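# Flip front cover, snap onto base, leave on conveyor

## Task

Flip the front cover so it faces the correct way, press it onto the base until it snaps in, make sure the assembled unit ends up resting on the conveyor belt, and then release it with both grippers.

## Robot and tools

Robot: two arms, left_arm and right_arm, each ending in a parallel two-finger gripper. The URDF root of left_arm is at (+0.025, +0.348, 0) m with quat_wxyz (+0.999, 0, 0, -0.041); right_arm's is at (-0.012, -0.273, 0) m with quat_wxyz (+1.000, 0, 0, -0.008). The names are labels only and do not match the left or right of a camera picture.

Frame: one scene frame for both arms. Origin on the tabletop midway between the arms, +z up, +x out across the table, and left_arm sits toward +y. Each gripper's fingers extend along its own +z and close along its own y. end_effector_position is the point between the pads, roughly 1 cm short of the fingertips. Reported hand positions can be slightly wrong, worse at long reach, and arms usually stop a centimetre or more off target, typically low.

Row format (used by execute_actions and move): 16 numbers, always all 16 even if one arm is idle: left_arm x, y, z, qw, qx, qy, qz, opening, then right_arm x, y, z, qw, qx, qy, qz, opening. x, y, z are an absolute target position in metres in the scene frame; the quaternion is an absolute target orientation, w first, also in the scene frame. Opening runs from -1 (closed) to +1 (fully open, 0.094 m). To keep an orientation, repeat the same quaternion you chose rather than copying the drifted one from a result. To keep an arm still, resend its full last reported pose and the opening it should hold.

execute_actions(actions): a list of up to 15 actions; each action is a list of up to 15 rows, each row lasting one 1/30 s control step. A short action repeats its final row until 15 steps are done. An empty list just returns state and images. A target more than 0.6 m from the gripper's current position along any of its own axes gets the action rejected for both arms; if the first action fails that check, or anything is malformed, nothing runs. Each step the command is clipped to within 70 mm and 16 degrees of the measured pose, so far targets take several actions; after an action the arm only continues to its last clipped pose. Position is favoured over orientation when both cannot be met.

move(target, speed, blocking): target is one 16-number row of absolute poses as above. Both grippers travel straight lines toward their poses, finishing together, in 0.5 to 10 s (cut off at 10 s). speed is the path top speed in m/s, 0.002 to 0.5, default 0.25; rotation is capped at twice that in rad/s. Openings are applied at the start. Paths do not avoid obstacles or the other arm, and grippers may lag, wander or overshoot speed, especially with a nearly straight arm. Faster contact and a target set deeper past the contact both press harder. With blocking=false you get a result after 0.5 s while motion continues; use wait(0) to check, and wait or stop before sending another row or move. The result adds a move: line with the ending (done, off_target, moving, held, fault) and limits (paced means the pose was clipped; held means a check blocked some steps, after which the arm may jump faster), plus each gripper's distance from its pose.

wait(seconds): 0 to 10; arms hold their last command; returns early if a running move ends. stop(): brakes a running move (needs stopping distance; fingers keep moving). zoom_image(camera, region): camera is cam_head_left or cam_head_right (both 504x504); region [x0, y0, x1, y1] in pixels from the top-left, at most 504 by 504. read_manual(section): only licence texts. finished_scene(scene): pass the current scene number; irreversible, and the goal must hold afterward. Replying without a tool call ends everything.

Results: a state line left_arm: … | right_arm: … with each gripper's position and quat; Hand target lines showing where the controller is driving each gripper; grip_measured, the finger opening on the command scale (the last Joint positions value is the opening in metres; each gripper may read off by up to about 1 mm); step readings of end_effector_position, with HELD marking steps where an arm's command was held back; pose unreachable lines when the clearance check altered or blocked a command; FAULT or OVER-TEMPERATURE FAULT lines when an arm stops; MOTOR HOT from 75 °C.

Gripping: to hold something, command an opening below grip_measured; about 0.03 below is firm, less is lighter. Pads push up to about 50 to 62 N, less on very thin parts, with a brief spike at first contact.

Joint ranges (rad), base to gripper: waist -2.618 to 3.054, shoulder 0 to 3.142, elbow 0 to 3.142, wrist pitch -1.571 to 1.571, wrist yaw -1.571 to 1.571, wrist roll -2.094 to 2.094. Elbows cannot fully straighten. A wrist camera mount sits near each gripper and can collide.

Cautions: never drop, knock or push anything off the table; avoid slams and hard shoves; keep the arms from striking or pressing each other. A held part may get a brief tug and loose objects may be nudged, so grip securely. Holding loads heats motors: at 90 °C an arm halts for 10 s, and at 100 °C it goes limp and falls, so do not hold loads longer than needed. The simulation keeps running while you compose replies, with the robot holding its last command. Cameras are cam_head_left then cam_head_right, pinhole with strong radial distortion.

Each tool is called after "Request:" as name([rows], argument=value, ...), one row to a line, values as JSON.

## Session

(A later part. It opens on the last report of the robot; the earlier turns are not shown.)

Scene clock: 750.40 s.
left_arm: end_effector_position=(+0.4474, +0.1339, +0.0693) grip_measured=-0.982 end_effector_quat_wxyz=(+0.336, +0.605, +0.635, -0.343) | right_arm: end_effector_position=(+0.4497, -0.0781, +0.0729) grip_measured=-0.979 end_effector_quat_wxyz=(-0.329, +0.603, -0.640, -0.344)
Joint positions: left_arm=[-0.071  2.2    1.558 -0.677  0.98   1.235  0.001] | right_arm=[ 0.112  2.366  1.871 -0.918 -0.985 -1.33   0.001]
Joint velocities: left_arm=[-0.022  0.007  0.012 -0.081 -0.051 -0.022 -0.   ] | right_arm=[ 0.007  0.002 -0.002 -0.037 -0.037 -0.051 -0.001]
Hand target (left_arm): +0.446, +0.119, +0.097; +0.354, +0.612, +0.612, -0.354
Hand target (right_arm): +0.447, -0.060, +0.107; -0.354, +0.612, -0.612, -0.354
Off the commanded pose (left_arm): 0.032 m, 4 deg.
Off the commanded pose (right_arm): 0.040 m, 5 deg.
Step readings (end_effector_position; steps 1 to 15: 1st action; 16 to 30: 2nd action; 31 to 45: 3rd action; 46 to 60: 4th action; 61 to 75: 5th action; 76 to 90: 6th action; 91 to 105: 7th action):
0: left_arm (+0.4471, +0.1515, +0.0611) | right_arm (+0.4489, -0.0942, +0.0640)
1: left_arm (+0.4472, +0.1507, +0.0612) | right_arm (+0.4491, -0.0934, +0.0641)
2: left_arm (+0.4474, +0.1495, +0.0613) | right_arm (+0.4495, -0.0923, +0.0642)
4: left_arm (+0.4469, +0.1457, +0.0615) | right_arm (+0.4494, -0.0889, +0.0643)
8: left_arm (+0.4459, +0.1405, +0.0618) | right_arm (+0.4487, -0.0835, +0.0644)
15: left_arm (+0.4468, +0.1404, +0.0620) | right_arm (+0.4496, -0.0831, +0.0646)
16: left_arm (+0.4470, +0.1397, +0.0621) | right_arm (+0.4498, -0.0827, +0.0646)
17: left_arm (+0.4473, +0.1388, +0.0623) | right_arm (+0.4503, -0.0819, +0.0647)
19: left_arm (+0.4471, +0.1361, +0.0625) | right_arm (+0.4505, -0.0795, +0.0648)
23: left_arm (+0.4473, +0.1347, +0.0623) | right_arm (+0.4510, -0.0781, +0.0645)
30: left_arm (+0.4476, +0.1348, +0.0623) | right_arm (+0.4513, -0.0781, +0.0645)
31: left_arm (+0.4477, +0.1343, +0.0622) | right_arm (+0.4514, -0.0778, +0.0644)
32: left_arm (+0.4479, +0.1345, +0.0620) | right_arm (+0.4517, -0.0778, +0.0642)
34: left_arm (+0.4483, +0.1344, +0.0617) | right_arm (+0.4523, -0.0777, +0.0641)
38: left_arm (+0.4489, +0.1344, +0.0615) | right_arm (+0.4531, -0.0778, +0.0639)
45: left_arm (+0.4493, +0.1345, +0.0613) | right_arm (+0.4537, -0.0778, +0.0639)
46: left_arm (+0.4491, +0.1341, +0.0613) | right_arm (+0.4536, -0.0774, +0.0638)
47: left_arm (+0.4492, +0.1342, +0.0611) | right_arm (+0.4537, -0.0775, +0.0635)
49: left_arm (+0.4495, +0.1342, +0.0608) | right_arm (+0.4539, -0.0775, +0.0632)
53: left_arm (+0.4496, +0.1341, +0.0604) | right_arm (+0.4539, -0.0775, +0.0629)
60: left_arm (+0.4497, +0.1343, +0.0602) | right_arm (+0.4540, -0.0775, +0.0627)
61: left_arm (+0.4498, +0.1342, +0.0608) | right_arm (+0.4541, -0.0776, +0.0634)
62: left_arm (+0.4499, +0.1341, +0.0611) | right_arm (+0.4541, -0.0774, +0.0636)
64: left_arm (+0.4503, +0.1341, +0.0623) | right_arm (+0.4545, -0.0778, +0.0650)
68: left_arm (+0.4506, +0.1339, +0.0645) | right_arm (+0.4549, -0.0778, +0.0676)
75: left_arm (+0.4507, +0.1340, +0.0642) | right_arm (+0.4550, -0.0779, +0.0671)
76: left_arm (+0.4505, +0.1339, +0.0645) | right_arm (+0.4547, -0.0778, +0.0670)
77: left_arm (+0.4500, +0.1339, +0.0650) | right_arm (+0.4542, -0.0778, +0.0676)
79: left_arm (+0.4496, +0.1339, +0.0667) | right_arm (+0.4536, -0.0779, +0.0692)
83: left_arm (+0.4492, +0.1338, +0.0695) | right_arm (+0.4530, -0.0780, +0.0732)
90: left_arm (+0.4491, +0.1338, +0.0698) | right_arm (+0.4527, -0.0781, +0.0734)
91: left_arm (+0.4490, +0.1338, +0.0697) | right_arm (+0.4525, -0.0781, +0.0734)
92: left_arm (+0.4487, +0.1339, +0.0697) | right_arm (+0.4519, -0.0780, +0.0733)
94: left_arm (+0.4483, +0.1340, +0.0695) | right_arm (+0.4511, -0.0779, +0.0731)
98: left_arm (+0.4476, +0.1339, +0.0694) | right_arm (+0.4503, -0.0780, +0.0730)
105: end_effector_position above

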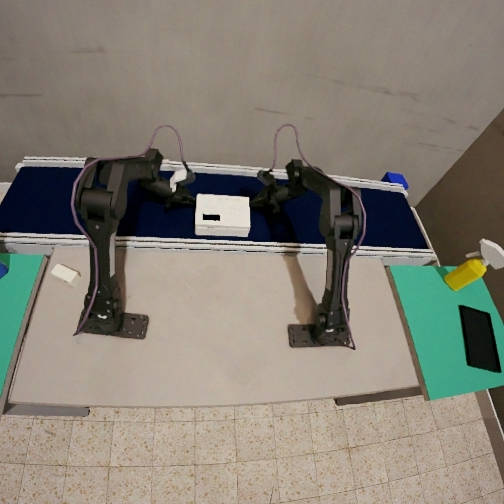

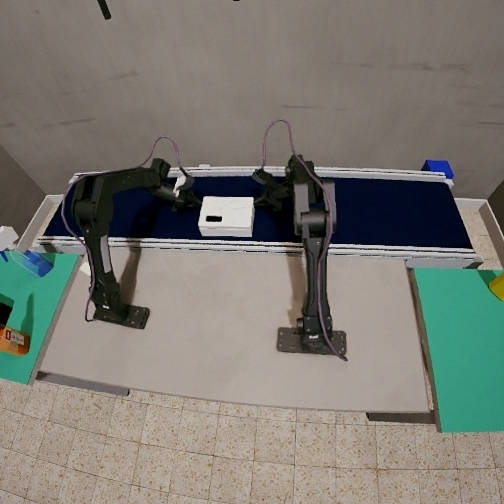

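Request:
execute_actions([
  [[0.438,0.118,0.092,0.354,0.612,0.612,-0.354,-1, 0.441,-0.059,0.100,0.354,-0.612,0.612,0.354,-1]],
  [[0.432,0.118,0.088,0.354,0.612,0.612,-0.354,-1, 0.435,-0.059,0.095,0.354,-0.612,0.612,0.354,-1]],
])

Request:
zoom_image(camera="cam_head_left", region=[170,175,275,250])

Request:
zoom_image(camera="cam_head_right", region=[175,175,280,250])

Scene clock: 757.63 s.
left_arm: end_effector_position=(+0.4395, +0.1336, +0.0739) grip_measured=-0.982 end_effector_quat_wxyz=(+0.339, +0.608, +0.633, -0.338) | right_arm: end_effector_position=(+0.4437, -0.0778, +0.0774) grip_measured=-0.979 end_effector_quat_wxyz=(-0.336, +0.607, -0.636, -0.337)
Joint positions: left_arm=[-0.076  2.156  1.506 -0.649  0.973  1.228  0.001] | right_arm=[ 0.115  2.321  1.808 -0.877 -0.982 -1.329  0.001]
Joint velocities: left_arm=[ 0.007  0.007  0.002  0.022 -0.066  0.037 -0.001] | right_arm=[ 0.002 -0.012 -0.007 -0.022  0.007 -0.007 -0.   ]
Hand target (left_arm): +0.432, +0.118, +0.088; +0.353, +0.613, +0.612, -0.355
Hand target (right_arm): +0.435, -0.060, +0.095; -0.352, +0.613, -0.612, -0.355
Off the commanded pose (left_arm): 0.022 m, 4 deg.
Off the commanded pose (right_arm): 0.027 m, 4 deg.
Step readings (end_effector_position; steps 1 to 15: 1st action; 16 to 30: 2nd action):
0: left_arm (+0.4473, +0.1339, +0.0693) | right_arm (+0.4497, -0.0781, +0.0729)
1: left_arm (+0.4472, +0.1338, +0.0702) | right_arm (+0.4498, -0.0781, +0.0737)
2: left_arm (+0.4465, +0.1339, +0.0710) | right_arm (+0.4493, -0.0779, +0.0745)
4: left_arm (+0.4459, +0.1337, +0.0744) | right_arm (+0.4489, -0.0779, +0.0776)
8: left_arm (+0.4465, +0.1337, +0.0796) | right_arm (+0.4498, -0.0778, +0.0843)
15: left_arm (+0.4466, +0.1337, +0.0799) | right_arm (+0.4505, -0.0779, +0.0850)
16: left_arm (+0.4462, +0.1337, +0.0794) | right_arm (+0.4500, -0.0780, +0.0843)
17: left_arm (+0.4448, +0.1338, +0.0787) | right_arm (+0.4482, -0.0781, +0.0831)
19: left_arm (+0.4414, +0.1337, +0.0766) | right_arm (+0.4449, -0.0779, +0.0806)
23: left_arm (+0.4391, +0.1336, +0.0739) | right_arm (+0.4432, -0.0779, +0.0775)
30: end_effector_position above

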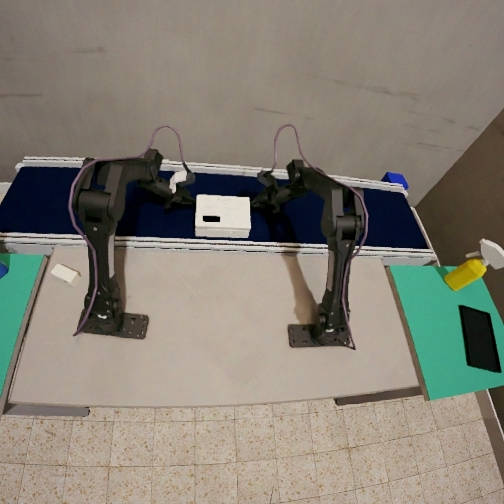

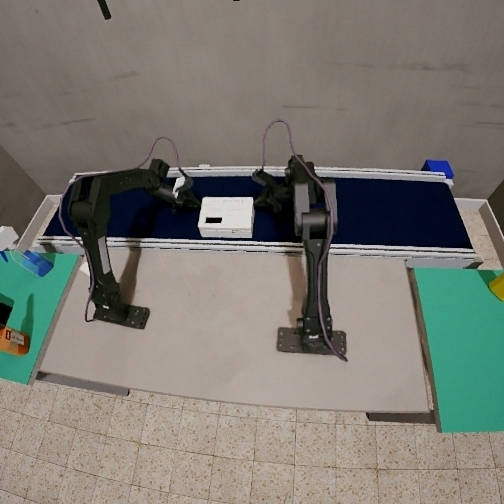

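Region (170, 175, 275, 250) of cam_head_left's 504x504 image, scaled by 4.800, with more detail than that image has; it fills the top 360 rows of this view, and the rest is white.

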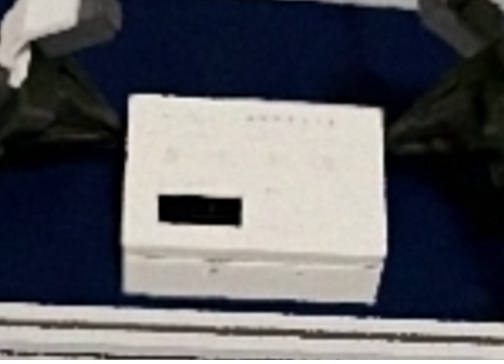

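Region (175, 175, 280, 250) of cam_head_right's 504x504 image, scaled by 4.800, with more detail than that image has; it fills the top 360 rows of this view, and the rest is white.

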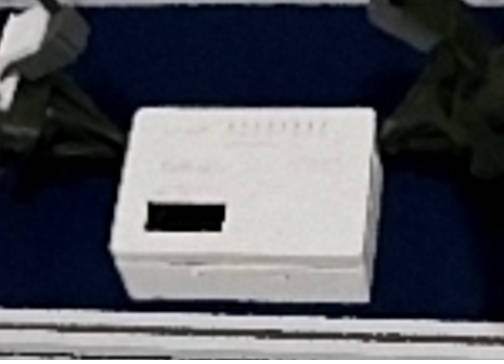

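Front is registered against the wall. Lowering the rear while keeping a slight pull.

Request:
execute_actions([
  [[0.430,0.118,0.082,0.354,0.612,0.612,-0.354,-1, 0.433,-0.059,0.088,0.354,-0.612,0.612,0.354,-1]],
  [[0.429,0.118,0.076,0.354,0.612,0.612,-0.354,-1, 0.432,-0.059,0.081,0.354,-0.612,0.612,0.354,-1]],
  [[0.428,0.118,0.070,0.354,0.612,0.612,-0.354,-1, 0.431,-0.059,0.074,0.354,-0.612,0.612,0.354,-1]],
])

Request:
move(target=[0.432,0.155,0.062,0.354,0.612,0.612,-0.354,-1, 0.436,-0.098,0.066,0.354,-0.612,0.612,0.354,-1], speed=0.03)

Request:
zoom_image(camera="cam_head_left", region=[170,175,275,250])

Request:
zoom_image(camera="cam_head_right", region=[175,175,280,250])

Scene clock: 765.67 s.
left_arm: end_effector_position=(+0.4383, +0.1336, +0.0641) grip_measured=-0.982 end_effector_quat_wxyz=(+0.347, +0.611, +0.629, -0.333) | right_arm: end_effector_position=(+0.4415, -0.0775, +0.0673) grip_measured=-0.979 end_effector_quat_wxyz=(-0.345, +0.610, -0.631, -0.333)
Joint positions: left_arm=[-0.076  2.156  1.458 -0.577  0.974  1.225  0.001] | right_arm=[ 0.115  2.311  1.743 -0.797 -0.986 -1.327  0.001]
Joint velocities: left_arm=[-0.007 -0.002 -0.002  0.007 -0.051  0.11  -0.001] | right_arm=[-0.002 -0.012  0.002  0.007  0.007 -0.007  0.   ]
Hand target (left_arm): +0.428, +0.118, +0.070; +0.353, +0.613, +0.612, -0.354
Hand target (right_arm): +0.431, -0.060, +0.074; -0.352, +0.613, -0.612, -0.355
Off the commanded pose (left_arm): 0.020 m, 3 deg.
Off the commanded pose (right_arm): 0.022 m, 3 deg.
Step readings (end_effector_position; steps 1 to 15: 1st action; 16 to 30: 2nd action; 31 to 45: 3rd action):
0: left_arm (+0.4398, +0.1336, +0.0738) | right_arm (+0.4439, -0.0778, +0.0774)
1: left_arm (+0.4397, +0.1336, +0.0732) | right_arm (+0.4438, -0.0778, +0.0769)
2: left_arm (+0.4396, +0.1337, +0.0724) | right_arm (+0.4434, -0.0779, +0.0761)
4: left_arm (+0.4385, +0.1337, +0.0703) | right_arm (+0.4423, -0.0778, +0.0740)
8: left_arm (+0.4377, +0.1338, +0.0691) | right_arm (+0.4416, -0.0778, +0.0725)
15: left_arm (+0.4378, +0.1338, +0.0691) | right_arm (+0.4417, -0.0778, +0.0725)
16: left_arm (+0.4377, +0.1338, +0.0686) | right_arm (+0.4417, -0.0777, +0.0719)
17: left_arm (+0.4378, +0.1337, +0.0684) | right_arm (+0.4416, -0.0776, +0.0718)
19: left_arm (+0.4379, +0.1336, +0.0676) | right_arm (+0.4415, -0.0775, +0.0715)
23: left_arm (+0.4381, +0.1336, +0.0671) | right_arm (+0.4416, -0.0775, +0.0715)
30: left_arm (+0.4381, +0.1336, +0.0670) | right_arm (+0.4416, -0.0775, +0.0714)
31: left_arm (+0.4381, +0.1336, +0.0665) | right_arm (+0.4415, -0.0775, +0.0708)
32: left_arm (+0.4381, +0.1336, +0.0660) | right_arm (+0.4415, -0.0775, +0.0702)
34: left_arm (+0.4381, +0.1336, +0.0649) | right_arm (+0.4414, -0.0775, +0.0687)
38: left_arm (+0.4382, +0.1336, +0.0642) | right_arm (+0.4413, -0.0775, +0.0675)
45: end_effector_position above

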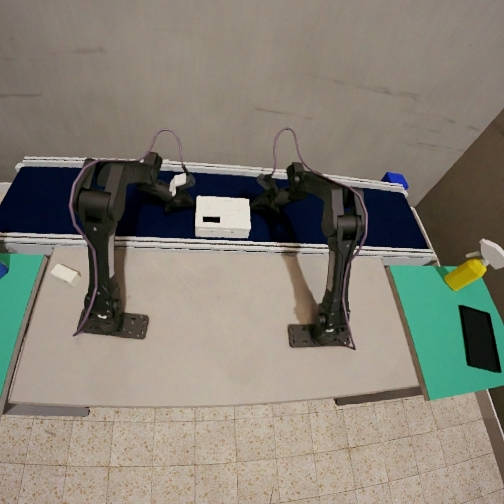

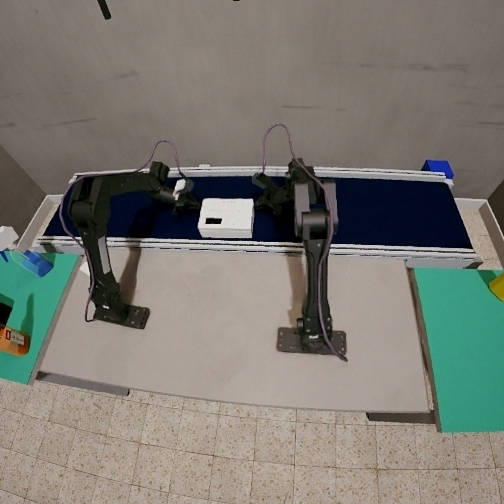

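Scene clock: 767.30 s.
left_arm: end_effector_position=(+0.4340, +0.1547, +0.0665) grip_measured=-0.982 end_effector_quat_wxyz=(+0.359, +0.619, +0.612, -0.336) | right_arm: end_effector_position=(+0.4326, -0.0971, +0.0633) grip_measured=-0.979 end_effector_quat_wxyz=(-0.350, +0.616, -0.615, -0.346)
Joint positions: left_arm=[-0.02   2.156  1.458 -0.662  1.015  1.363  0.001] | right_arm=[ 0.066  2.328  1.743 -0.894 -1.026 -1.47   0.001]
Joint velocities: left_arm=[-0.002 -0.002 -0.002 -0.066 -0.022 -0.051  0.   ] | right_arm=[ 0.002 -0.007 -0.027 -0.051  0.037 -0.051  0.   ]
Hand target (left_arm): +0.432, +0.155, +0.062; +0.355, +0.611, +0.612, -0.353
Hand target (right_arm): +0.436, -0.098, +0.066; -0.355, +0.612, -0.612, -0.353
Off the commanded pose (left_arm): 0.005 m, 2 deg.
Off the commanded pose (right_arm): 0.004 m, 1 deg.
move: done

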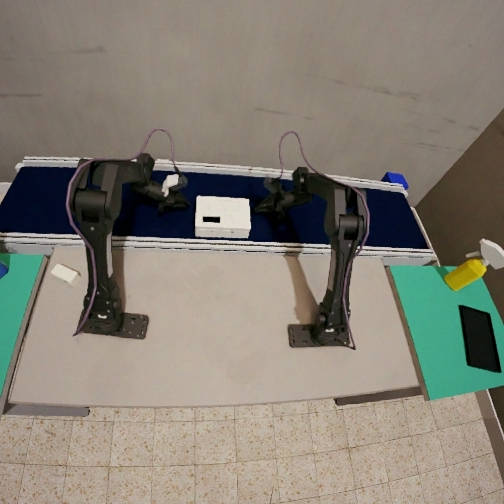

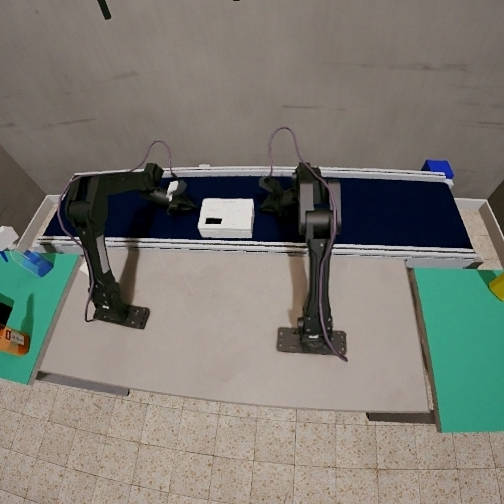

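Region (170, 175, 275, 250) of cam_head_left's 504x504 image, scaled by 4.800, with more detail than that image has; it fills the top 360 rows of this view, and the rest is white.

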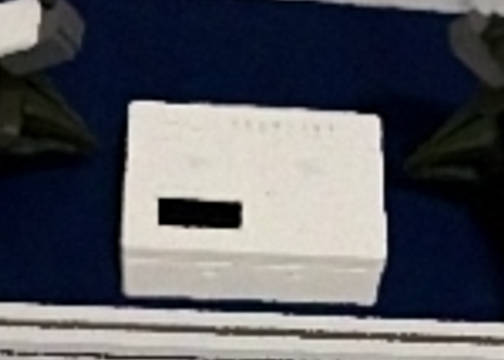

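Region (175, 175, 280, 250) of cam_head_right's 504x504 image, scaled by 4.800, with more detail than that image has; it fills the top 360 rows of this view, and the rest is white.

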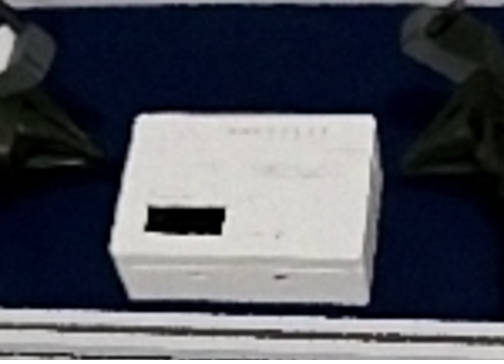

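Request:
move(target=[0.44,0.15,0.125,0.354,0.612,0.612,-0.354,-1, 0.443,-0.09,0.13,0.354,-0.612,0.612,0.354,-1], speed=0.1)

Request:
move(target=[0.44,0.08,0.11,0.354,0.612,0.612,-0.354,-1, 0.443,-0.022,0.118,0.354,-0.612,0.612,0.354,-1], speed=0.1)

Request:
move(target=[0.422,0.08,0.060,0.354,0.612,0.612,-0.354,-1, 0.425,-0.022,0.063,0.354,-0.612,0.612,0.354,-1], speed=0.02)

Request:
zoom_image(camera="cam_head_left", region=[170,175,275,250])

Scene clock: 776.17 s.
left_arm: end_effector_position=(+0.4412, +0.1538, +0.1108) grip_measured=-0.982 end_effector_quat_wxyz=(+0.347, +0.613, +0.619, -0.347) | right_arm: end_effector_position=(+0.4434, -0.0966, +0.1119) grip_measured=-0.979 end_effector_quat_wxyz=(-0.343, +0.608, -0.624, -0.352)
Joint positions: left_arm=[-0.02   2.14   1.624 -0.879  1.016  1.359  0.001] | right_arm=[ 0.066  2.328  1.943 -1.103 -1.025 -1.448  0.001]
Joint velocities: left_arm=[-0.002  0.007 -0.007 -0.007 -0.022 -0.022 -0.   ] | right_arm=[ 0.007 -0.007 -0.002 -0.022  0.007  0.022 -0.   ]
Hand target (left_arm): +0.441, +0.150, +0.125; +0.354, +0.612, +0.612, -0.354
Hand target (right_arm): +0.444, -0.090, +0.130; -0.354, +0.612, -0.612, -0.354
Off the commanded pose (left_arm): 0.015 m, 1 deg.
Off the commanded pose (right_arm): 0.019 m, 2 deg.
move: off_target (left_arm, right_arm)

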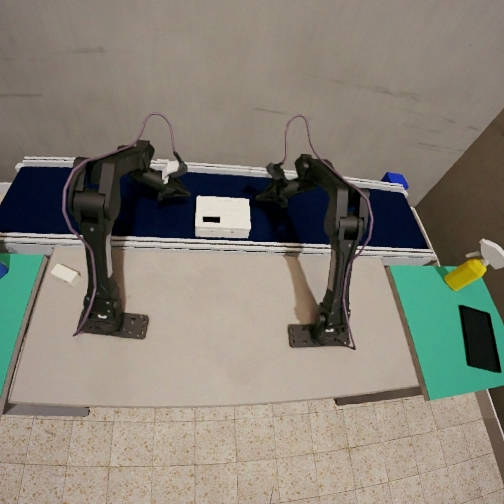

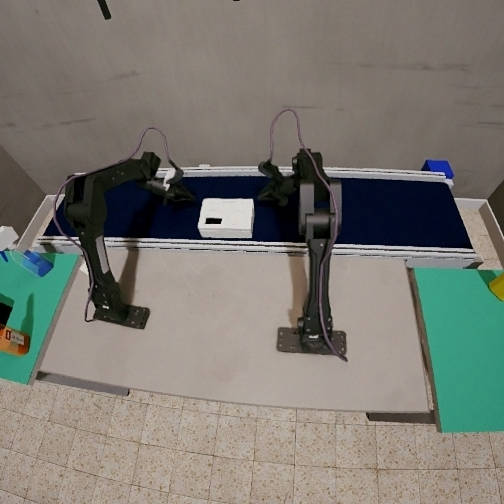

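Scene clock: 777.43 s.
left_arm: end_effector_position=(+0.4440, +0.0793, +0.1135) grip_measured=-0.982 end_effector_quat_wxyz=(+0.359, +0.618, +0.606, -0.348) | right_arm: end_effector_position=(+0.4462, -0.0227, +0.1064) grip_measured=-0.979 end_effector_quat_wxyz=(-0.344, +0.613, -0.616, -0.355)
Joint positions: left_arm=[-0.187  2.14   1.597 -0.587  0.986  1.081  0.001] | right_arm=[ 0.221  2.328  1.904 -0.834 -1.004 -1.188  0.001]
Joint velocities: left_arm=[-0.007  0.007  0.002  0.051  0.051 -0.037 -0.001] | right_arm=[-0.002  0.017 -0.017  0.007 -0.037  0.022  0.001]
Hand target (left_arm): +0.441, +0.080, +0.110; +0.354, +0.613, +0.612, -0.353
Hand target (right_arm): +0.443, -0.022, +0.117; -0.353, +0.613, -0.612, -0.354
Off the commanded pose (left_arm): 0.005 m, 1 deg.
Off the commanded pose (right_arm): 0.012 m, 1 deg.
move: off_target (right_arm)

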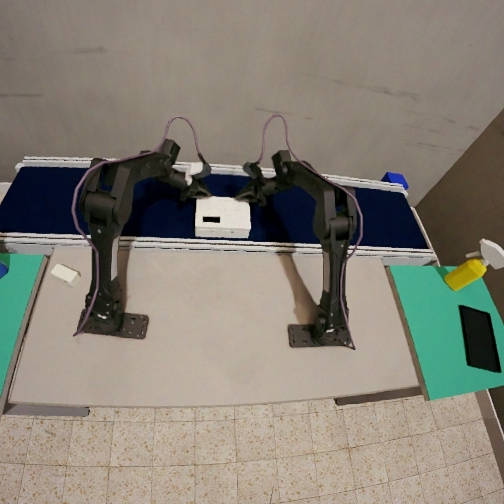

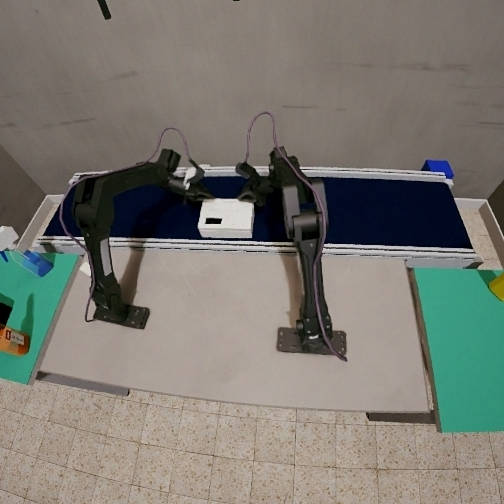

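Scene clock: 780.53 s.
left_arm: end_effector_position=(+0.4361, +0.0765, +0.0864) grip_measured=-0.982 end_effector_quat_wxyz=(+0.397, +0.621, +0.577, -0.352) | right_arm: end_effector_position=(+0.4387, -0.0195, +0.0898) grip_measured=-0.979 end_effector_quat_wxyz=(-0.394, +0.620, -0.583, -0.348)
Joint positions: left_arm=[-0.187  2.14   1.421 -0.316  1.037  1.064  0.001] | right_arm=[ 0.221  2.27   1.675 -0.538 -1.054 -1.169  0.001]
Joint velocities: left_arm=[-0.012  0.007 -0.007 -0.007  0.051 -0.022  0.001] | right_arm=[ 0.002  0.012 -0.022 -0.007 -0.022  0.007  0.001]
Hand target (left_arm): +0.421, +0.080, +0.061; +0.354, +0.613, +0.611, -0.354
Hand target (right_arm): +0.424, -0.022, +0.064; -0.354, +0.613, -0.611, -0.355
Off the commanded pose (left_arm): 0.030 m, 6 deg.
Off the commanded pose (right_arm): 0.030 m, 6 deg.
move: off_target (left_arm, right_arm)

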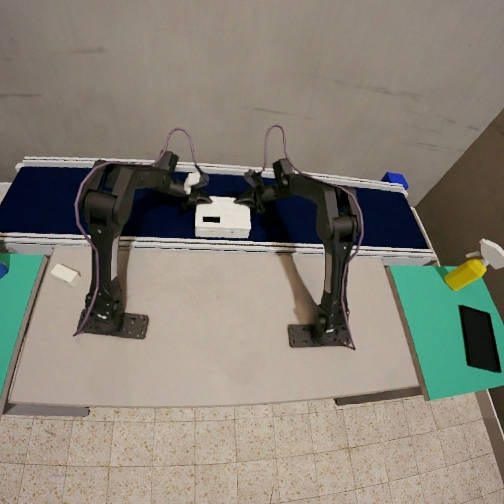

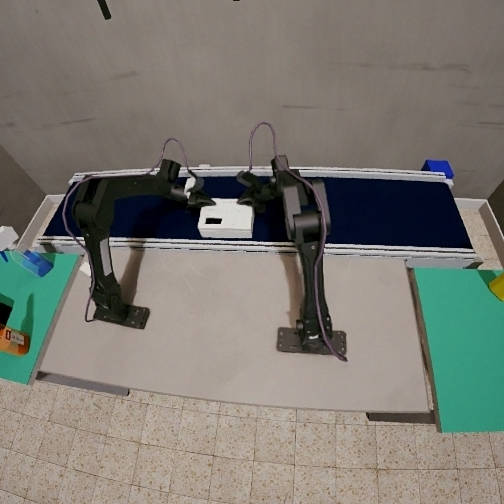

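Region (170, 175, 275, 250) of cam_head_left's 504x504 image, scaled by 4.800, with more detail than that image has; it fills the top 360 rows of this view, and the rest is white.

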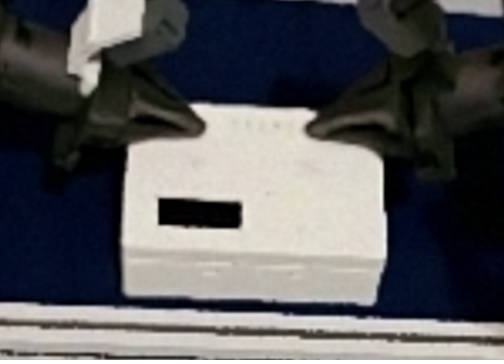

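Request:
move(target=[0.42,0.10,0.12,0.354,0.612,0.612,-0.354,-1, 0.42,-0.04,0.125,0.354,-0.612,0.612,0.354,-1], speed=0.08)

Request:
move(target=[0.33,0.16,0.11,0.354,0.612,0.612,-0.354,-1, 0.33,-0.10,0.11,0.354,-0.612,0.612,0.354,-1], speed=0.1)

Request:
move(target=[0.365,0.146,0.064,0.354,0.612,0.612,-0.354,-1, 0.367,-0.088,0.068,0.354,-0.612,0.612,0.354,-1], speed=0.06)

Scene clock: 792.03 s.
left_arm: end_effector_position=(+0.4170, +0.0977, +0.1080) grip_measured=-0.982 end_effector_quat_wxyz=(+0.346, +0.609, +0.617, -0.360) | right_arm: end_effector_position=(+0.4159, -0.0378, +0.1049) grip_measured=-0.979 end_effector_quat_wxyz=(-0.339, +0.608, -0.621, -0.360)
Joint positions: left_arm=[-0.159  2.058  1.457 -0.596  1.002  1.11   0.001] | right_arm=[ 0.201  2.209  1.699 -0.789 -1.012 -1.212  0.001]
Joint velocities: left_arm=[-0.002  0.002  0.002 -0.051  0.022  0.081 -0.001] | right_arm=[-0.007  0.002 -0.007  0.037  0.066 -0.051 -0.001]
Hand target (left_arm): +0.420, +0.100, +0.120; +0.354, +0.612, +0.612, -0.354
Hand target (right_arm): +0.420, -0.040, +0.125; -0.355, +0.612, -0.612, -0.353
Off the commanded pose (left_arm): 0.013 m, 1 deg.
Off the commanded pose (right_arm): 0.021 m, 2 deg.
move: off_target (left_arm, right_arm)

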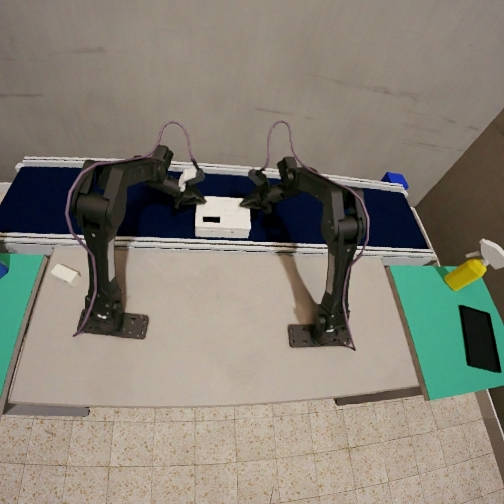

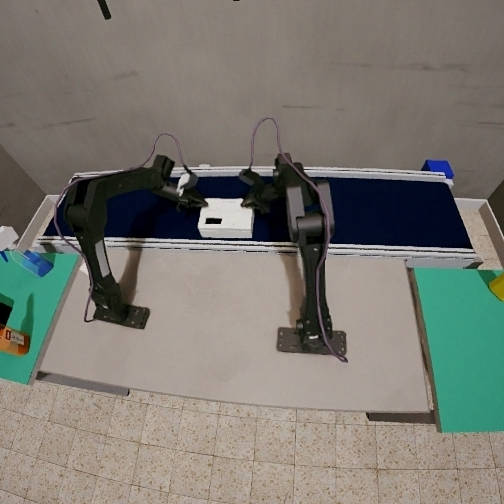

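Scene clock: 793.53 s.
left_arm: end_effector_position=(+0.3381, +0.1584, +0.1063) grip_measured=-0.982 end_effector_quat_wxyz=(+0.353, +0.616, +0.616, -0.342) | right_arm: end_effector_position=(+0.3378, -0.0982, +0.1038) grip_measured=-0.979 end_effector_quat_wxyz=(-0.352, +0.616, -0.615, -0.345)
Joint positions: left_arm=[-0.039  1.764  1.07  -0.655  1.012  1.326  0.001] | right_arm=[ 0.076  1.922  1.269 -0.803 -1.026 -1.448  0.001]
Joint velocities: left_arm=[-0.007  0.007  0.012 -0.022  0.022  0.051  0.   ] | right_arm=[ 0.012  0.007 -0.007 -0.022 -0.081 -0.007  0.001]
Hand target (left_arm): +0.330, +0.159, +0.111; +0.355, +0.612, +0.612, -0.354
Hand target (right_arm): +0.330, -0.099, +0.110; -0.355, +0.612, -0.612, -0.354
Off the commanded pose (left_arm): 0.009 m, 1 deg.
Off the commanded pose (right_arm): 0.010 m, 1 deg.
move: done

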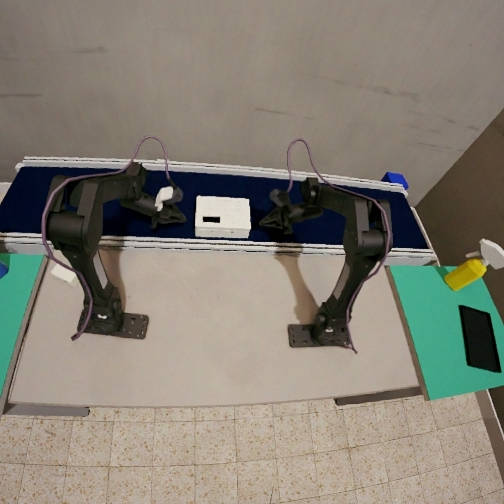

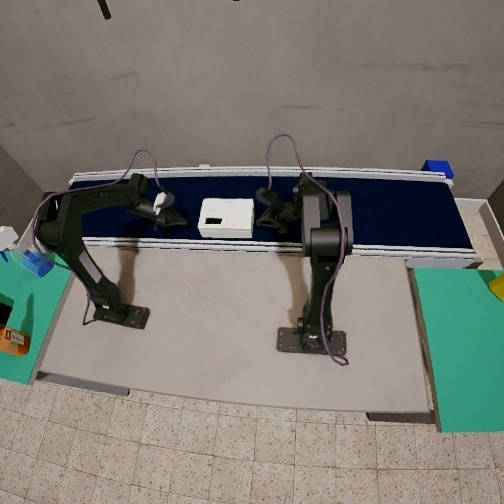

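Scene clock: 794.83 s.
left_arm: end_effector_position=(+0.3598, +0.1517, +0.0603) grip_measured=-0.982 end_effector_quat_wxyz=(+0.349, +0.614, +0.618, -0.346) | right_arm: end_effector_position=(+0.3587, -0.0940, +0.0634) grip_measured=-0.979 end_effector_quat_wxyz=(-0.343, +0.611, -0.621, -0.351)
Joint positions: left_arm=[-0.051  1.934  1.085 -0.495  1.012  1.306  0.001] | right_arm=[ 0.084  2.069  1.311 -0.705 -1.022 -1.425  0.001]
Joint velocities: left_arm=[ 0.002  0.007  0.012 -0.022 -0.037 -0.095 -0.001] | right_arm=[-0.007 -0.007 -0.007 -0.051  0.022 -0.022 -0.001]
Hand target (left_arm): +0.364, +0.146, +0.064; +0.354, +0.612, +0.612, -0.354
Hand target (right_arm): +0.366, -0.088, +0.068; -0.354, +0.612, -0.612, -0.354
Off the commanded pose (left_arm): 0.009 m, 1 deg.
Off the commanded pose (right_arm): 0.011 m, 2 deg.
move: off_target (right_arm)

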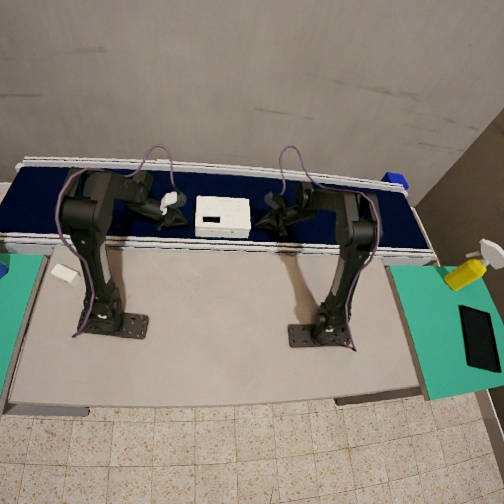

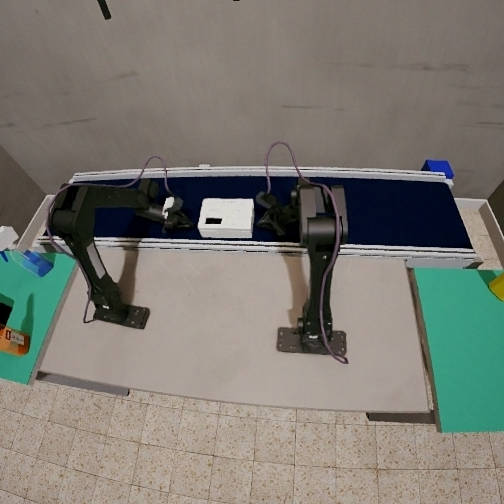

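Request:
execute_actions([
  [[0.364,0.138,0.066,0.354,0.612,0.612,-0.354,-1, 0.365,-0.080,0.070,0.354,-0.612,0.612,0.354,-1]],
  [[0.364,0.132,0.067,0.354,0.612,0.612,-0.354,-1, 0.365,-0.074,0.071,0.354,-0.612,0.612,0.354,-1]],
  [[0.360,0.125,0.068,0.350,0.619,0.605,-0.358,-1, 0.361,-0.067,0.072,0.350,-0.619,0.605,0.358,-1]],
  [[0.355,0.118,0.070,0.346,0.626,0.598,-0.362,-1, 0.357,-0.060,0.074,0.346,-0.626,0.598,0.362,-1]],
  [[0.354,0.118,0.078,0.346,0.626,0.598,-0.362,-1, 0.356,-0.060,0.084,0.346,-0.626,0.598,0.362,-1]],
])

Request:
zoom_image(camera="cam_head_left", region=[170,175,275,250])

Scene clock: 807.93 s.
left_arm: end_effector_position=(+0.3582, +0.1328, +0.0608) grip_measured=-0.982 end_effector_quat_wxyz=(+0.337, +0.619, +0.619, -0.347) | right_arm: end_effector_position=(+0.3602, -0.0775, +0.0629) grip_measured=-0.979 end_effector_quat_wxyz=(-0.333, +0.616, -0.624, -0.347)
Joint positions: left_arm=[-0.11   1.934  1.095 -0.458  0.986  1.23   0.001] | right_arm=[ 0.133  2.069  1.322 -0.664 -0.995 -1.353  0.001]
Joint velocities: left_arm=[-0.007  0.002  0.002  0.037 -0.037  0.007  0.001] | right_arm=[-0.002 -0.012 -0.012 -0.022  0.037  0.037  0.001]
Hand target (left_arm): +0.354, +0.118, +0.078; +0.346, +0.626, +0.598, -0.362
Hand target (right_arm): +0.356, -0.061, +0.084; -0.346, +0.626, -0.598, -0.362
Off the commanded pose (left_arm): 0.023 m, 3 deg.
Off the commanded pose (right_arm): 0.028 m, 4 deg.
Step readings (end_effector_position; steps 1 to 15: 1st action; 16 to 30: 2nd action; 31 to 45: 3rd action; 46 to 60: 4th action; 61 to 75: 5th action):
0: left_arm (+0.3601, +0.1517, +0.0604) | right_arm (+0.3588, -0.0940, +0.0634)
1: left_arm (+0.3602, +0.1508, +0.0605) | right_arm (+0.3590, -0.0933, +0.0635)
2: left_arm (+0.3600, +0.1491, +0.0607) | right_arm (+0.3592, -0.0919, +0.0636)
4: left_arm (+0.3589, +0.1448, +0.0610) | right_arm (+0.3588, -0.0879, +0.0638)
8: left_arm (+0.3585, +0.1415, +0.0614) | right_arm (+0.3584, -0.0839, +0.0640)
15: left_arm (+0.3596, +0.1413, +0.0617) | right_arm (+0.3595, -0.0838, +0.0641)
16: left_arm (+0.3598, +0.1409, +0.0618) | right_arm (+0.3598, -0.0835, +0.0642)
17: left_arm (+0.3599, +0.1399, +0.0620) | right_arm (+0.3601, -0.0827, +0.0643)
19: left_arm (+0.3596, +0.1375, +0.0623) | right_arm (+0.3603, -0.0806, +0.0645)
23: left_arm (+0.3599, +0.1358, +0.0627) | right_arm (+0.3605, -0.0785, +0.0647)
30: left_arm (+0.3607, +0.1356, +0.0629) | right_arm (+0.3613, -0.0784, +0.0648)
31: left_arm (+0.3603, +0.1350, +0.0629) | right_arm (+0.3610, -0.0778, +0.0648)
32: left_arm (+0.3596, +0.1339, +0.0629) | right_arm (+0.3606, -0.0770, +0.0647)
34: left_arm (+0.3595, +0.1337, +0.0625) | right_arm (+0.3607, -0.0772, +0.0642)
38: left_arm (+0.3595, +0.1338, +0.0624) | right_arm (+0.3607, -0.0773, +0.0640)
45: left_arm (+0.3595, +0.1338, +0.0624) | right_arm (+0.3607, -0.0773, +0.0640)
46: left_arm (+0.3592, +0.1333, +0.0621) | right_arm (+0.3604, -0.0768, +0.0639)
47: left_arm (+0.3591, +0.1332, +0.0618) | right_arm (+0.3604, -0.0767, +0.0635)
49: left_arm (+0.3592, +0.1333, +0.0612) | right_arm (+0.3604, -0.0768, +0.0631)
53: left_arm (+0.3591, +0.1333, +0.0607) | right_arm (+0.3603, -0.0768, +0.0627)
60: left_arm (+0.3591, +0.1332, +0.0606) | right_arm (+0.3604, -0.0769, +0.0626)
61: left_arm (+0.3590, +0.1333, +0.0607) | right_arm (+0.3603, -0.0769, +0.0628)
62: left_arm (+0.3589, +0.1331, +0.0608) | right_arm (+0.3603, -0.0770, +0.0629)
64: left_arm (+0.3586, +0.1329, +0.0608) | right_arm (+0.3603, -0.0772, +0.0628)
68: left_arm (+0.3584, +0.1328, +0.0608) | right_arm (+0.3602, -0.0774, +0.0628)
75: end_effector_position above

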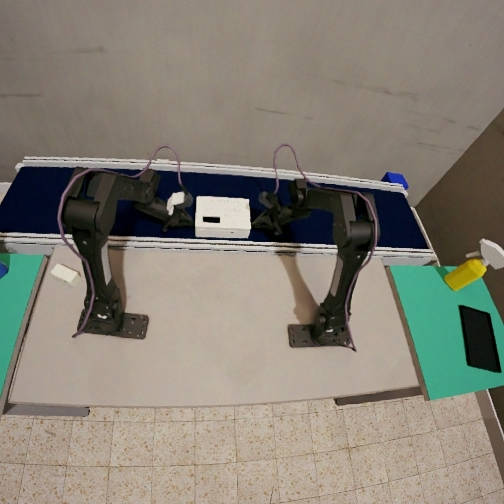

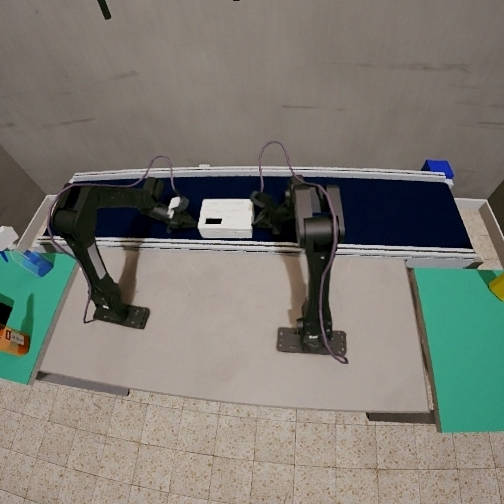

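Region (170, 175, 275, 250) of cam_head_left's 504x504 image, scaled by 4.800, with more detail than that image has; it fills the top 360 rows of this view, and the rest is white.

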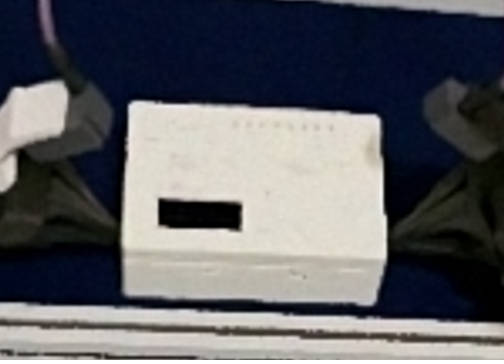

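Request:
execute_actions([
  [[0.352,0.118,0.083,0.346,0.626,0.598,-0.362,-1, 0.354,-0.059,0.090,0.346,-0.626,0.598,0.362,-1]],
  [[0.351,0.118,0.086,0.346,0.626,0.598,-0.362,-1, 0.353,-0.059,0.094,0.346,-0.626,0.598,0.362,-1]],
])

Request:
zoom_image(camera="cam_head_left", region=[170,175,275,250])

Scene clock: 813.40 s.
left_arm: end_effector_position=(+0.3521, +0.1332, +0.0619) grip_measured=-0.982 end_effector_quat_wxyz=(+0.323, +0.621, +0.626, -0.345) | right_arm: end_effector_position=(+0.3538, -0.0771, +0.0638) grip_measured=-0.979 end_effector_quat_wxyz=(-0.317, +0.618, -0.630, -0.346)
Joint positions: left_arm=[-0.118  1.917  1.095 -0.498  0.963  1.23   0.001] | right_arm=[ 0.142  2.055  1.322 -0.702 -0.972 -1.353  0.001]
Joint velocities: left_arm=[ 0.017 -0.002  0.012 -0.022  0.037 -0.022  0.   ] | right_arm=[ 0.012 -0.002 -0.027 -0.037  0.007 -0.037 -0.001]
Hand target (left_arm): +0.351, +0.119, +0.086; +0.346, +0.626, +0.598, -0.362
Hand target (right_arm): +0.353, -0.060, +0.093; -0.345, +0.626, -0.598, -0.362
Off the commanded pose (left_arm): 0.029 m, 5 deg.
Off the commanded pose (right_arm): 0.035 m, 5 deg.
Step readings (end_effector_position; steps 1 to 15: 1st action; 16 to 30: 2nd action):
0: left_arm (+0.3581, +0.1328, +0.0608) | right_arm (+0.3601, -0.0775, +0.0629)
1: left_arm (+0.3580, +0.1327, +0.0613) | right_arm (+0.3600, -0.0774, +0.0632)
2: left_arm (+0.3572, +0.1328, +0.0614) | right_arm (+0.3592, -0.0773, +0.0632)
4: left_arm (+0.3560, +0.1329, +0.0614) | right_arm (+0.3581, -0.0773, +0.0630)
8: left_arm (+0.3550, +0.1331, +0.0613) | right_arm (+0.3570, -0.0772, +0.0629)
15: left_arm (+0.3546, +0.1331, +0.0613) | right_arm (+0.3565, -0.0771, +0.0629)
16: left_arm (+0.3544, +0.1331, +0.0615) | right_arm (+0.3563, -0.0771, +0.0628)
17: left_arm (+0.3542, +0.1332, +0.0616) | right_arm (+0.3559, -0.0770, +0.0628)
19: left_arm (+0.3534, +0.1333, +0.0617) | right_arm (+0.3553, -0.0769, +0.0633)
23: left_arm (+0.3526, +0.1332, +0.0621) | right_arm (+0.3544, -0.0771, +0.0639)
30: end_effector_position above

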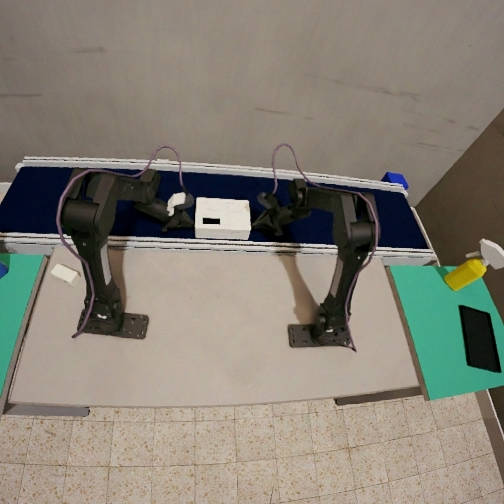

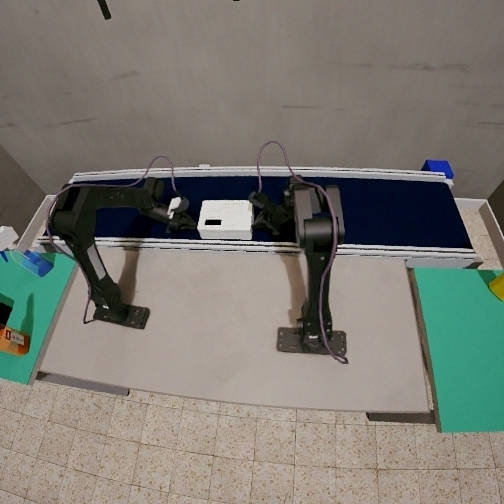

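Region (170, 175, 275, 250) of cam_head_left's 504x504 image, scaled by 4.800, with more detail than that image has; it fills the top 360 rows of this view, and the rest is white.

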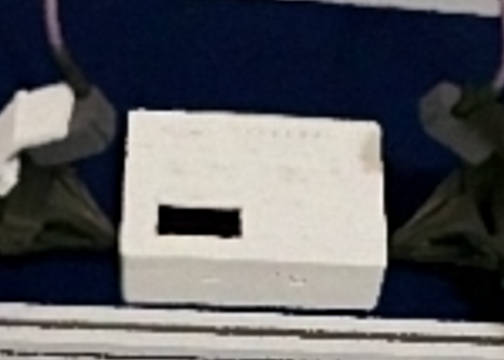

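Request:
move(target=[0.352,0.155,0.066,0.354,0.612,0.612,-0.354,-1, 0.354,-0.098,0.068,0.354,-0.612,0.612,0.354,-1], speed=0.03)

Request:
move(target=[0.40,0.15,0.12,0.354,0.612,0.612,-0.354,-1, 0.40,-0.09,0.125,0.354,-0.612,0.612,0.354,-1], speed=0.1)

Request:
move(target=[0.435,0.08,0.11,0.354,0.612,0.612,-0.354,-1, 0.438,-0.022,0.113,0.354,-0.612,0.612,0.354,-1], speed=0.1)

Request:
move(target=[0.416,0.08,0.060,0.354,0.612,0.612,-0.354,-1, 0.419,-0.022,0.063,0.354,-0.612,0.612,0.354,-1], speed=0.02)

Request:
zoom_image(camera="cam_head_left", region=[170,175,275,250])

Scene clock: 831.00 s.
left_arm: end_effector_position=(+0.3597, +0.1542, +0.0644) grip_measured=-0.982 end_effector_quat_wxyz=(+0.354, +0.617, +0.615, -0.340) | right_arm: end_effector_position=(+0.3643, -0.0966, +0.0715) grip_measured=-0.979 end_effector_quat_wxyz=(-0.359, +0.621, -0.610, -0.338)
Joint positions: left_arm=[-0.044  1.917  1.079 -0.499  1.009  1.317  0.001] | right_arm=[ 0.076  2.055  1.322 -0.703 -1.024 -1.452  0.001]
Joint velocities: left_arm=[-0.007 -0.017 -0.002  0.081  0.022 -0.066 -0.001] | right_arm=[ 0.012 -0.002 -0.002 -0.007 -0.007 -0.051  0.001]
Hand target (left_arm): +0.352, +0.155, +0.066; +0.355, +0.612, +0.612, -0.354
Hand target (right_arm): +0.354, -0.098, +0.068; -0.354, +0.612, -0.612, -0.354
Off the commanded pose (left_arm): 0.008 m, 2 deg.
Off the commanded pose (right_arm): 0.011 m, 2 deg.
move: off_target (right_arm)

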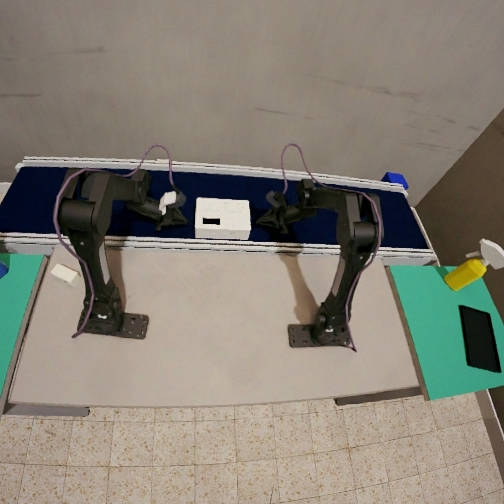

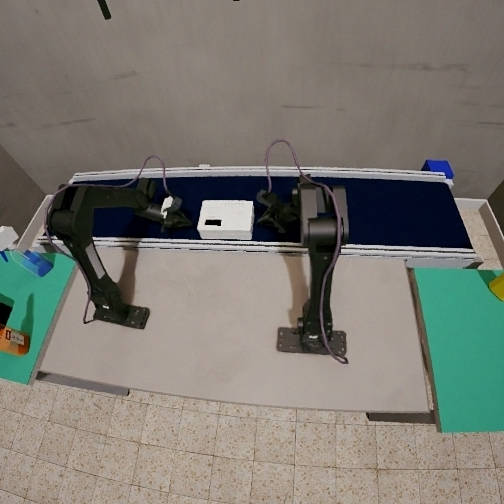

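Scene clock: 832.33 s.
left_arm: end_effector_position=(+0.3977, +0.1490, +0.1167) grip_measured=-0.982 end_effector_quat_wxyz=(+0.352, +0.617, +0.615, -0.343) | right_arm: end_effector_position=(+0.3990, -0.0945, +0.1212) grip_measured=-0.979 end_effector_quat_wxyz=(-0.352, +0.613, -0.618, -0.343)
Joint positions: left_arm=[-0.044  1.962  1.376 -0.76   1.012  1.322  0.001] | right_arm=[ 0.076  2.113  1.624 -0.952 -1.024 -1.427  0.001]
Joint velocities: left_arm=[ 0.007 -0.012 -0.027 -0.051 -0.081 -0.037 -0.   ] | right_arm=[-0.002 -0.012  0.017 -0.022 -0.022  0.007 -0.   ]
Hand target (left_arm): +0.401, +0.150, +0.119; +0.355, +0.611, +0.613, -0.353
Hand target (right_arm): +0.401, -0.090, +0.125; -0.355, +0.612, -0.613, -0.353
Off the commanded pose (left_arm): 0.004 m, 1 deg.
Off the commanded pose (right_arm): 0.006 m, 1 deg.
move: done

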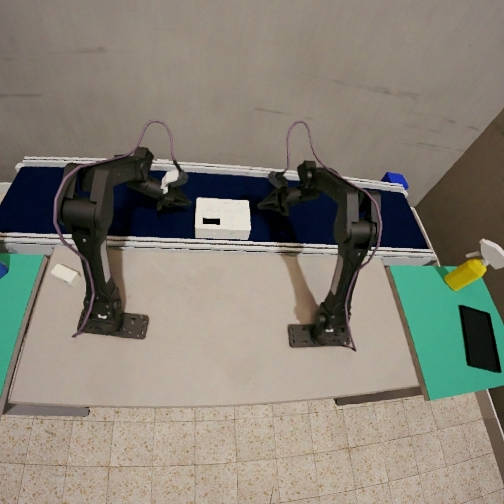

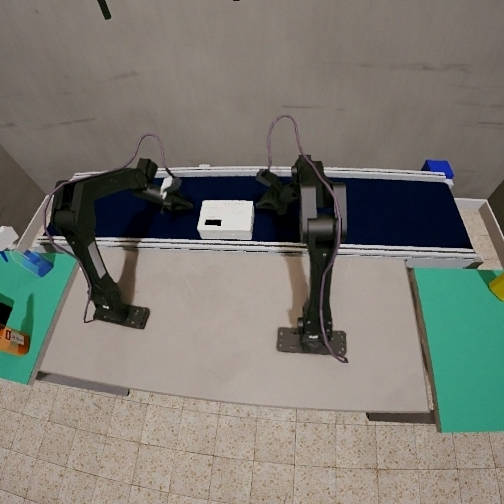

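Scene clock: 833.57 s.
left_arm: end_effector_position=(+0.4300, +0.0833, +0.1091) grip_measured=-0.982 end_effector_quat_wxyz=(+0.353, +0.615, +0.611, -0.352) | right_arm: end_effector_position=(+0.4316, -0.0262, +0.1096) grip_measured=-0.979 end_effector_quat_wxyz=(-0.345, +0.612, -0.617, -0.354)
Joint positions: left_arm=[-0.186  2.099  1.52  -0.567  0.986  1.077  0.001] | right_arm=[ 0.221  2.257  1.795 -0.792 -1.003 -1.184  0.001]
Joint velocities: left_arm=[ 0.002 -0.007 -0.002  0.007 -0.037 -0.081  0.002] | right_arm=[ 0.002 -0.012  0.002 -0.007  0.007  0.007 -0.002]
Hand target (left_arm): +0.435, +0.080, +0.109; +0.354, +0.612, +0.612, -0.353
Hand target (right_arm): +0.438, -0.023, +0.113; -0.353, +0.613, -0.612, -0.354
Off the commanded pose (left_arm): 0.006 m, 0 deg.
Off the commanded pose (right_arm): 0.008 m, 1 deg.
move: done

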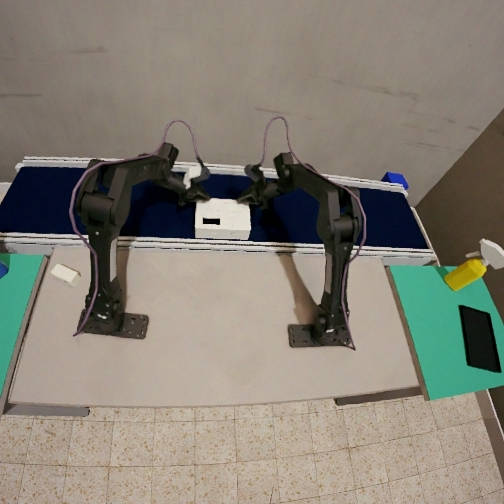

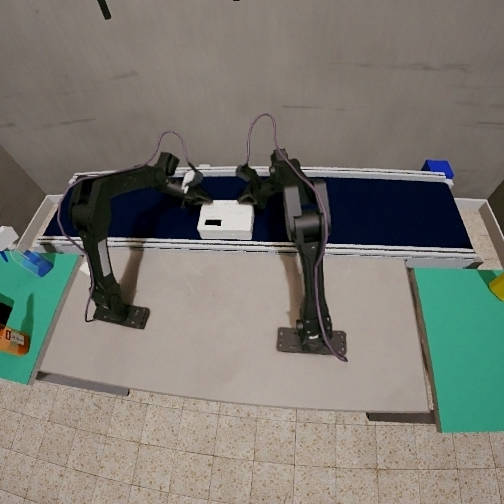

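Scene clock: 836.37 s.
left_arm: end_effector_position=(+0.4248, +0.0813, +0.0794) grip_measured=-0.982 end_effector_quat_wxyz=(+0.377, +0.619, +0.599, -0.340) | right_arm: end_effector_position=(+0.4288, -0.0218, +0.0814) grip_measured=-0.980 end_effector_quat_wxyz=(-0.380, +0.614, -0.594, -0.355)
Joint positions: left_arm=[-0.194  2.099  1.367 -0.334  0.983  1.052  0.001] | right_arm=[ 0.222  2.257  1.631 -0.541 -1.048 -1.163  0.001]
Joint velocities: left_arm=[-0.007  0.002 -0.022  0.051  0.022 -0.007  0.001] | right_arm=[-0.002  0.012 -0.002 -0.007  0.007  0.022  0.   ]
Hand target (left_arm): +0.415, +0.080, +0.061; +0.354, +0.612, +0.612, -0.354
Hand target (right_arm): +0.418, -0.022, +0.064; -0.354, +0.613, -0.611, -0.354
Off the commanded pose (left_arm): 0.021 m, 3 deg.
Off the commanded pose (right_arm): 0.021 m, 4 deg.
move: off_target (left_arm, right_arm)

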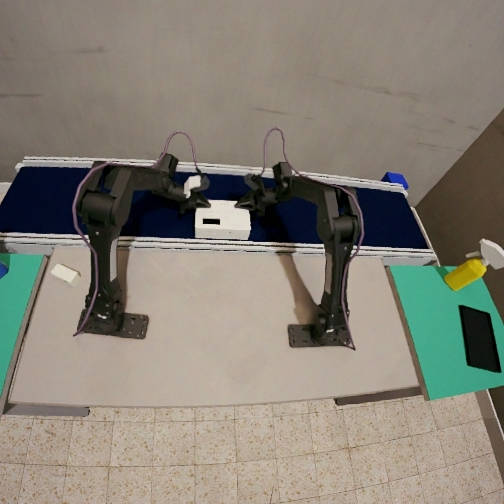

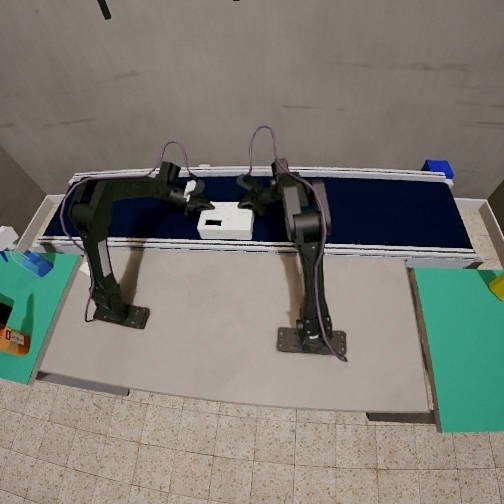

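Region (170, 175, 275, 250) of cam_head_left's 504x504 image, scaled by 4.800, with more detail than that image has; it fills the top 360 rows of this view, and the rest is white.

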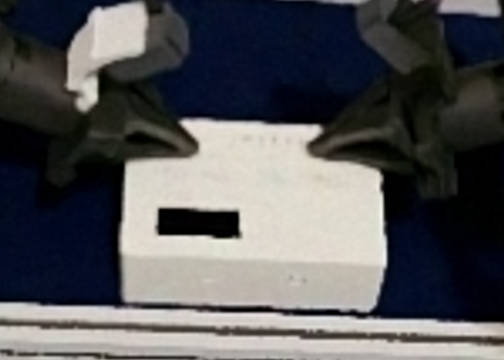

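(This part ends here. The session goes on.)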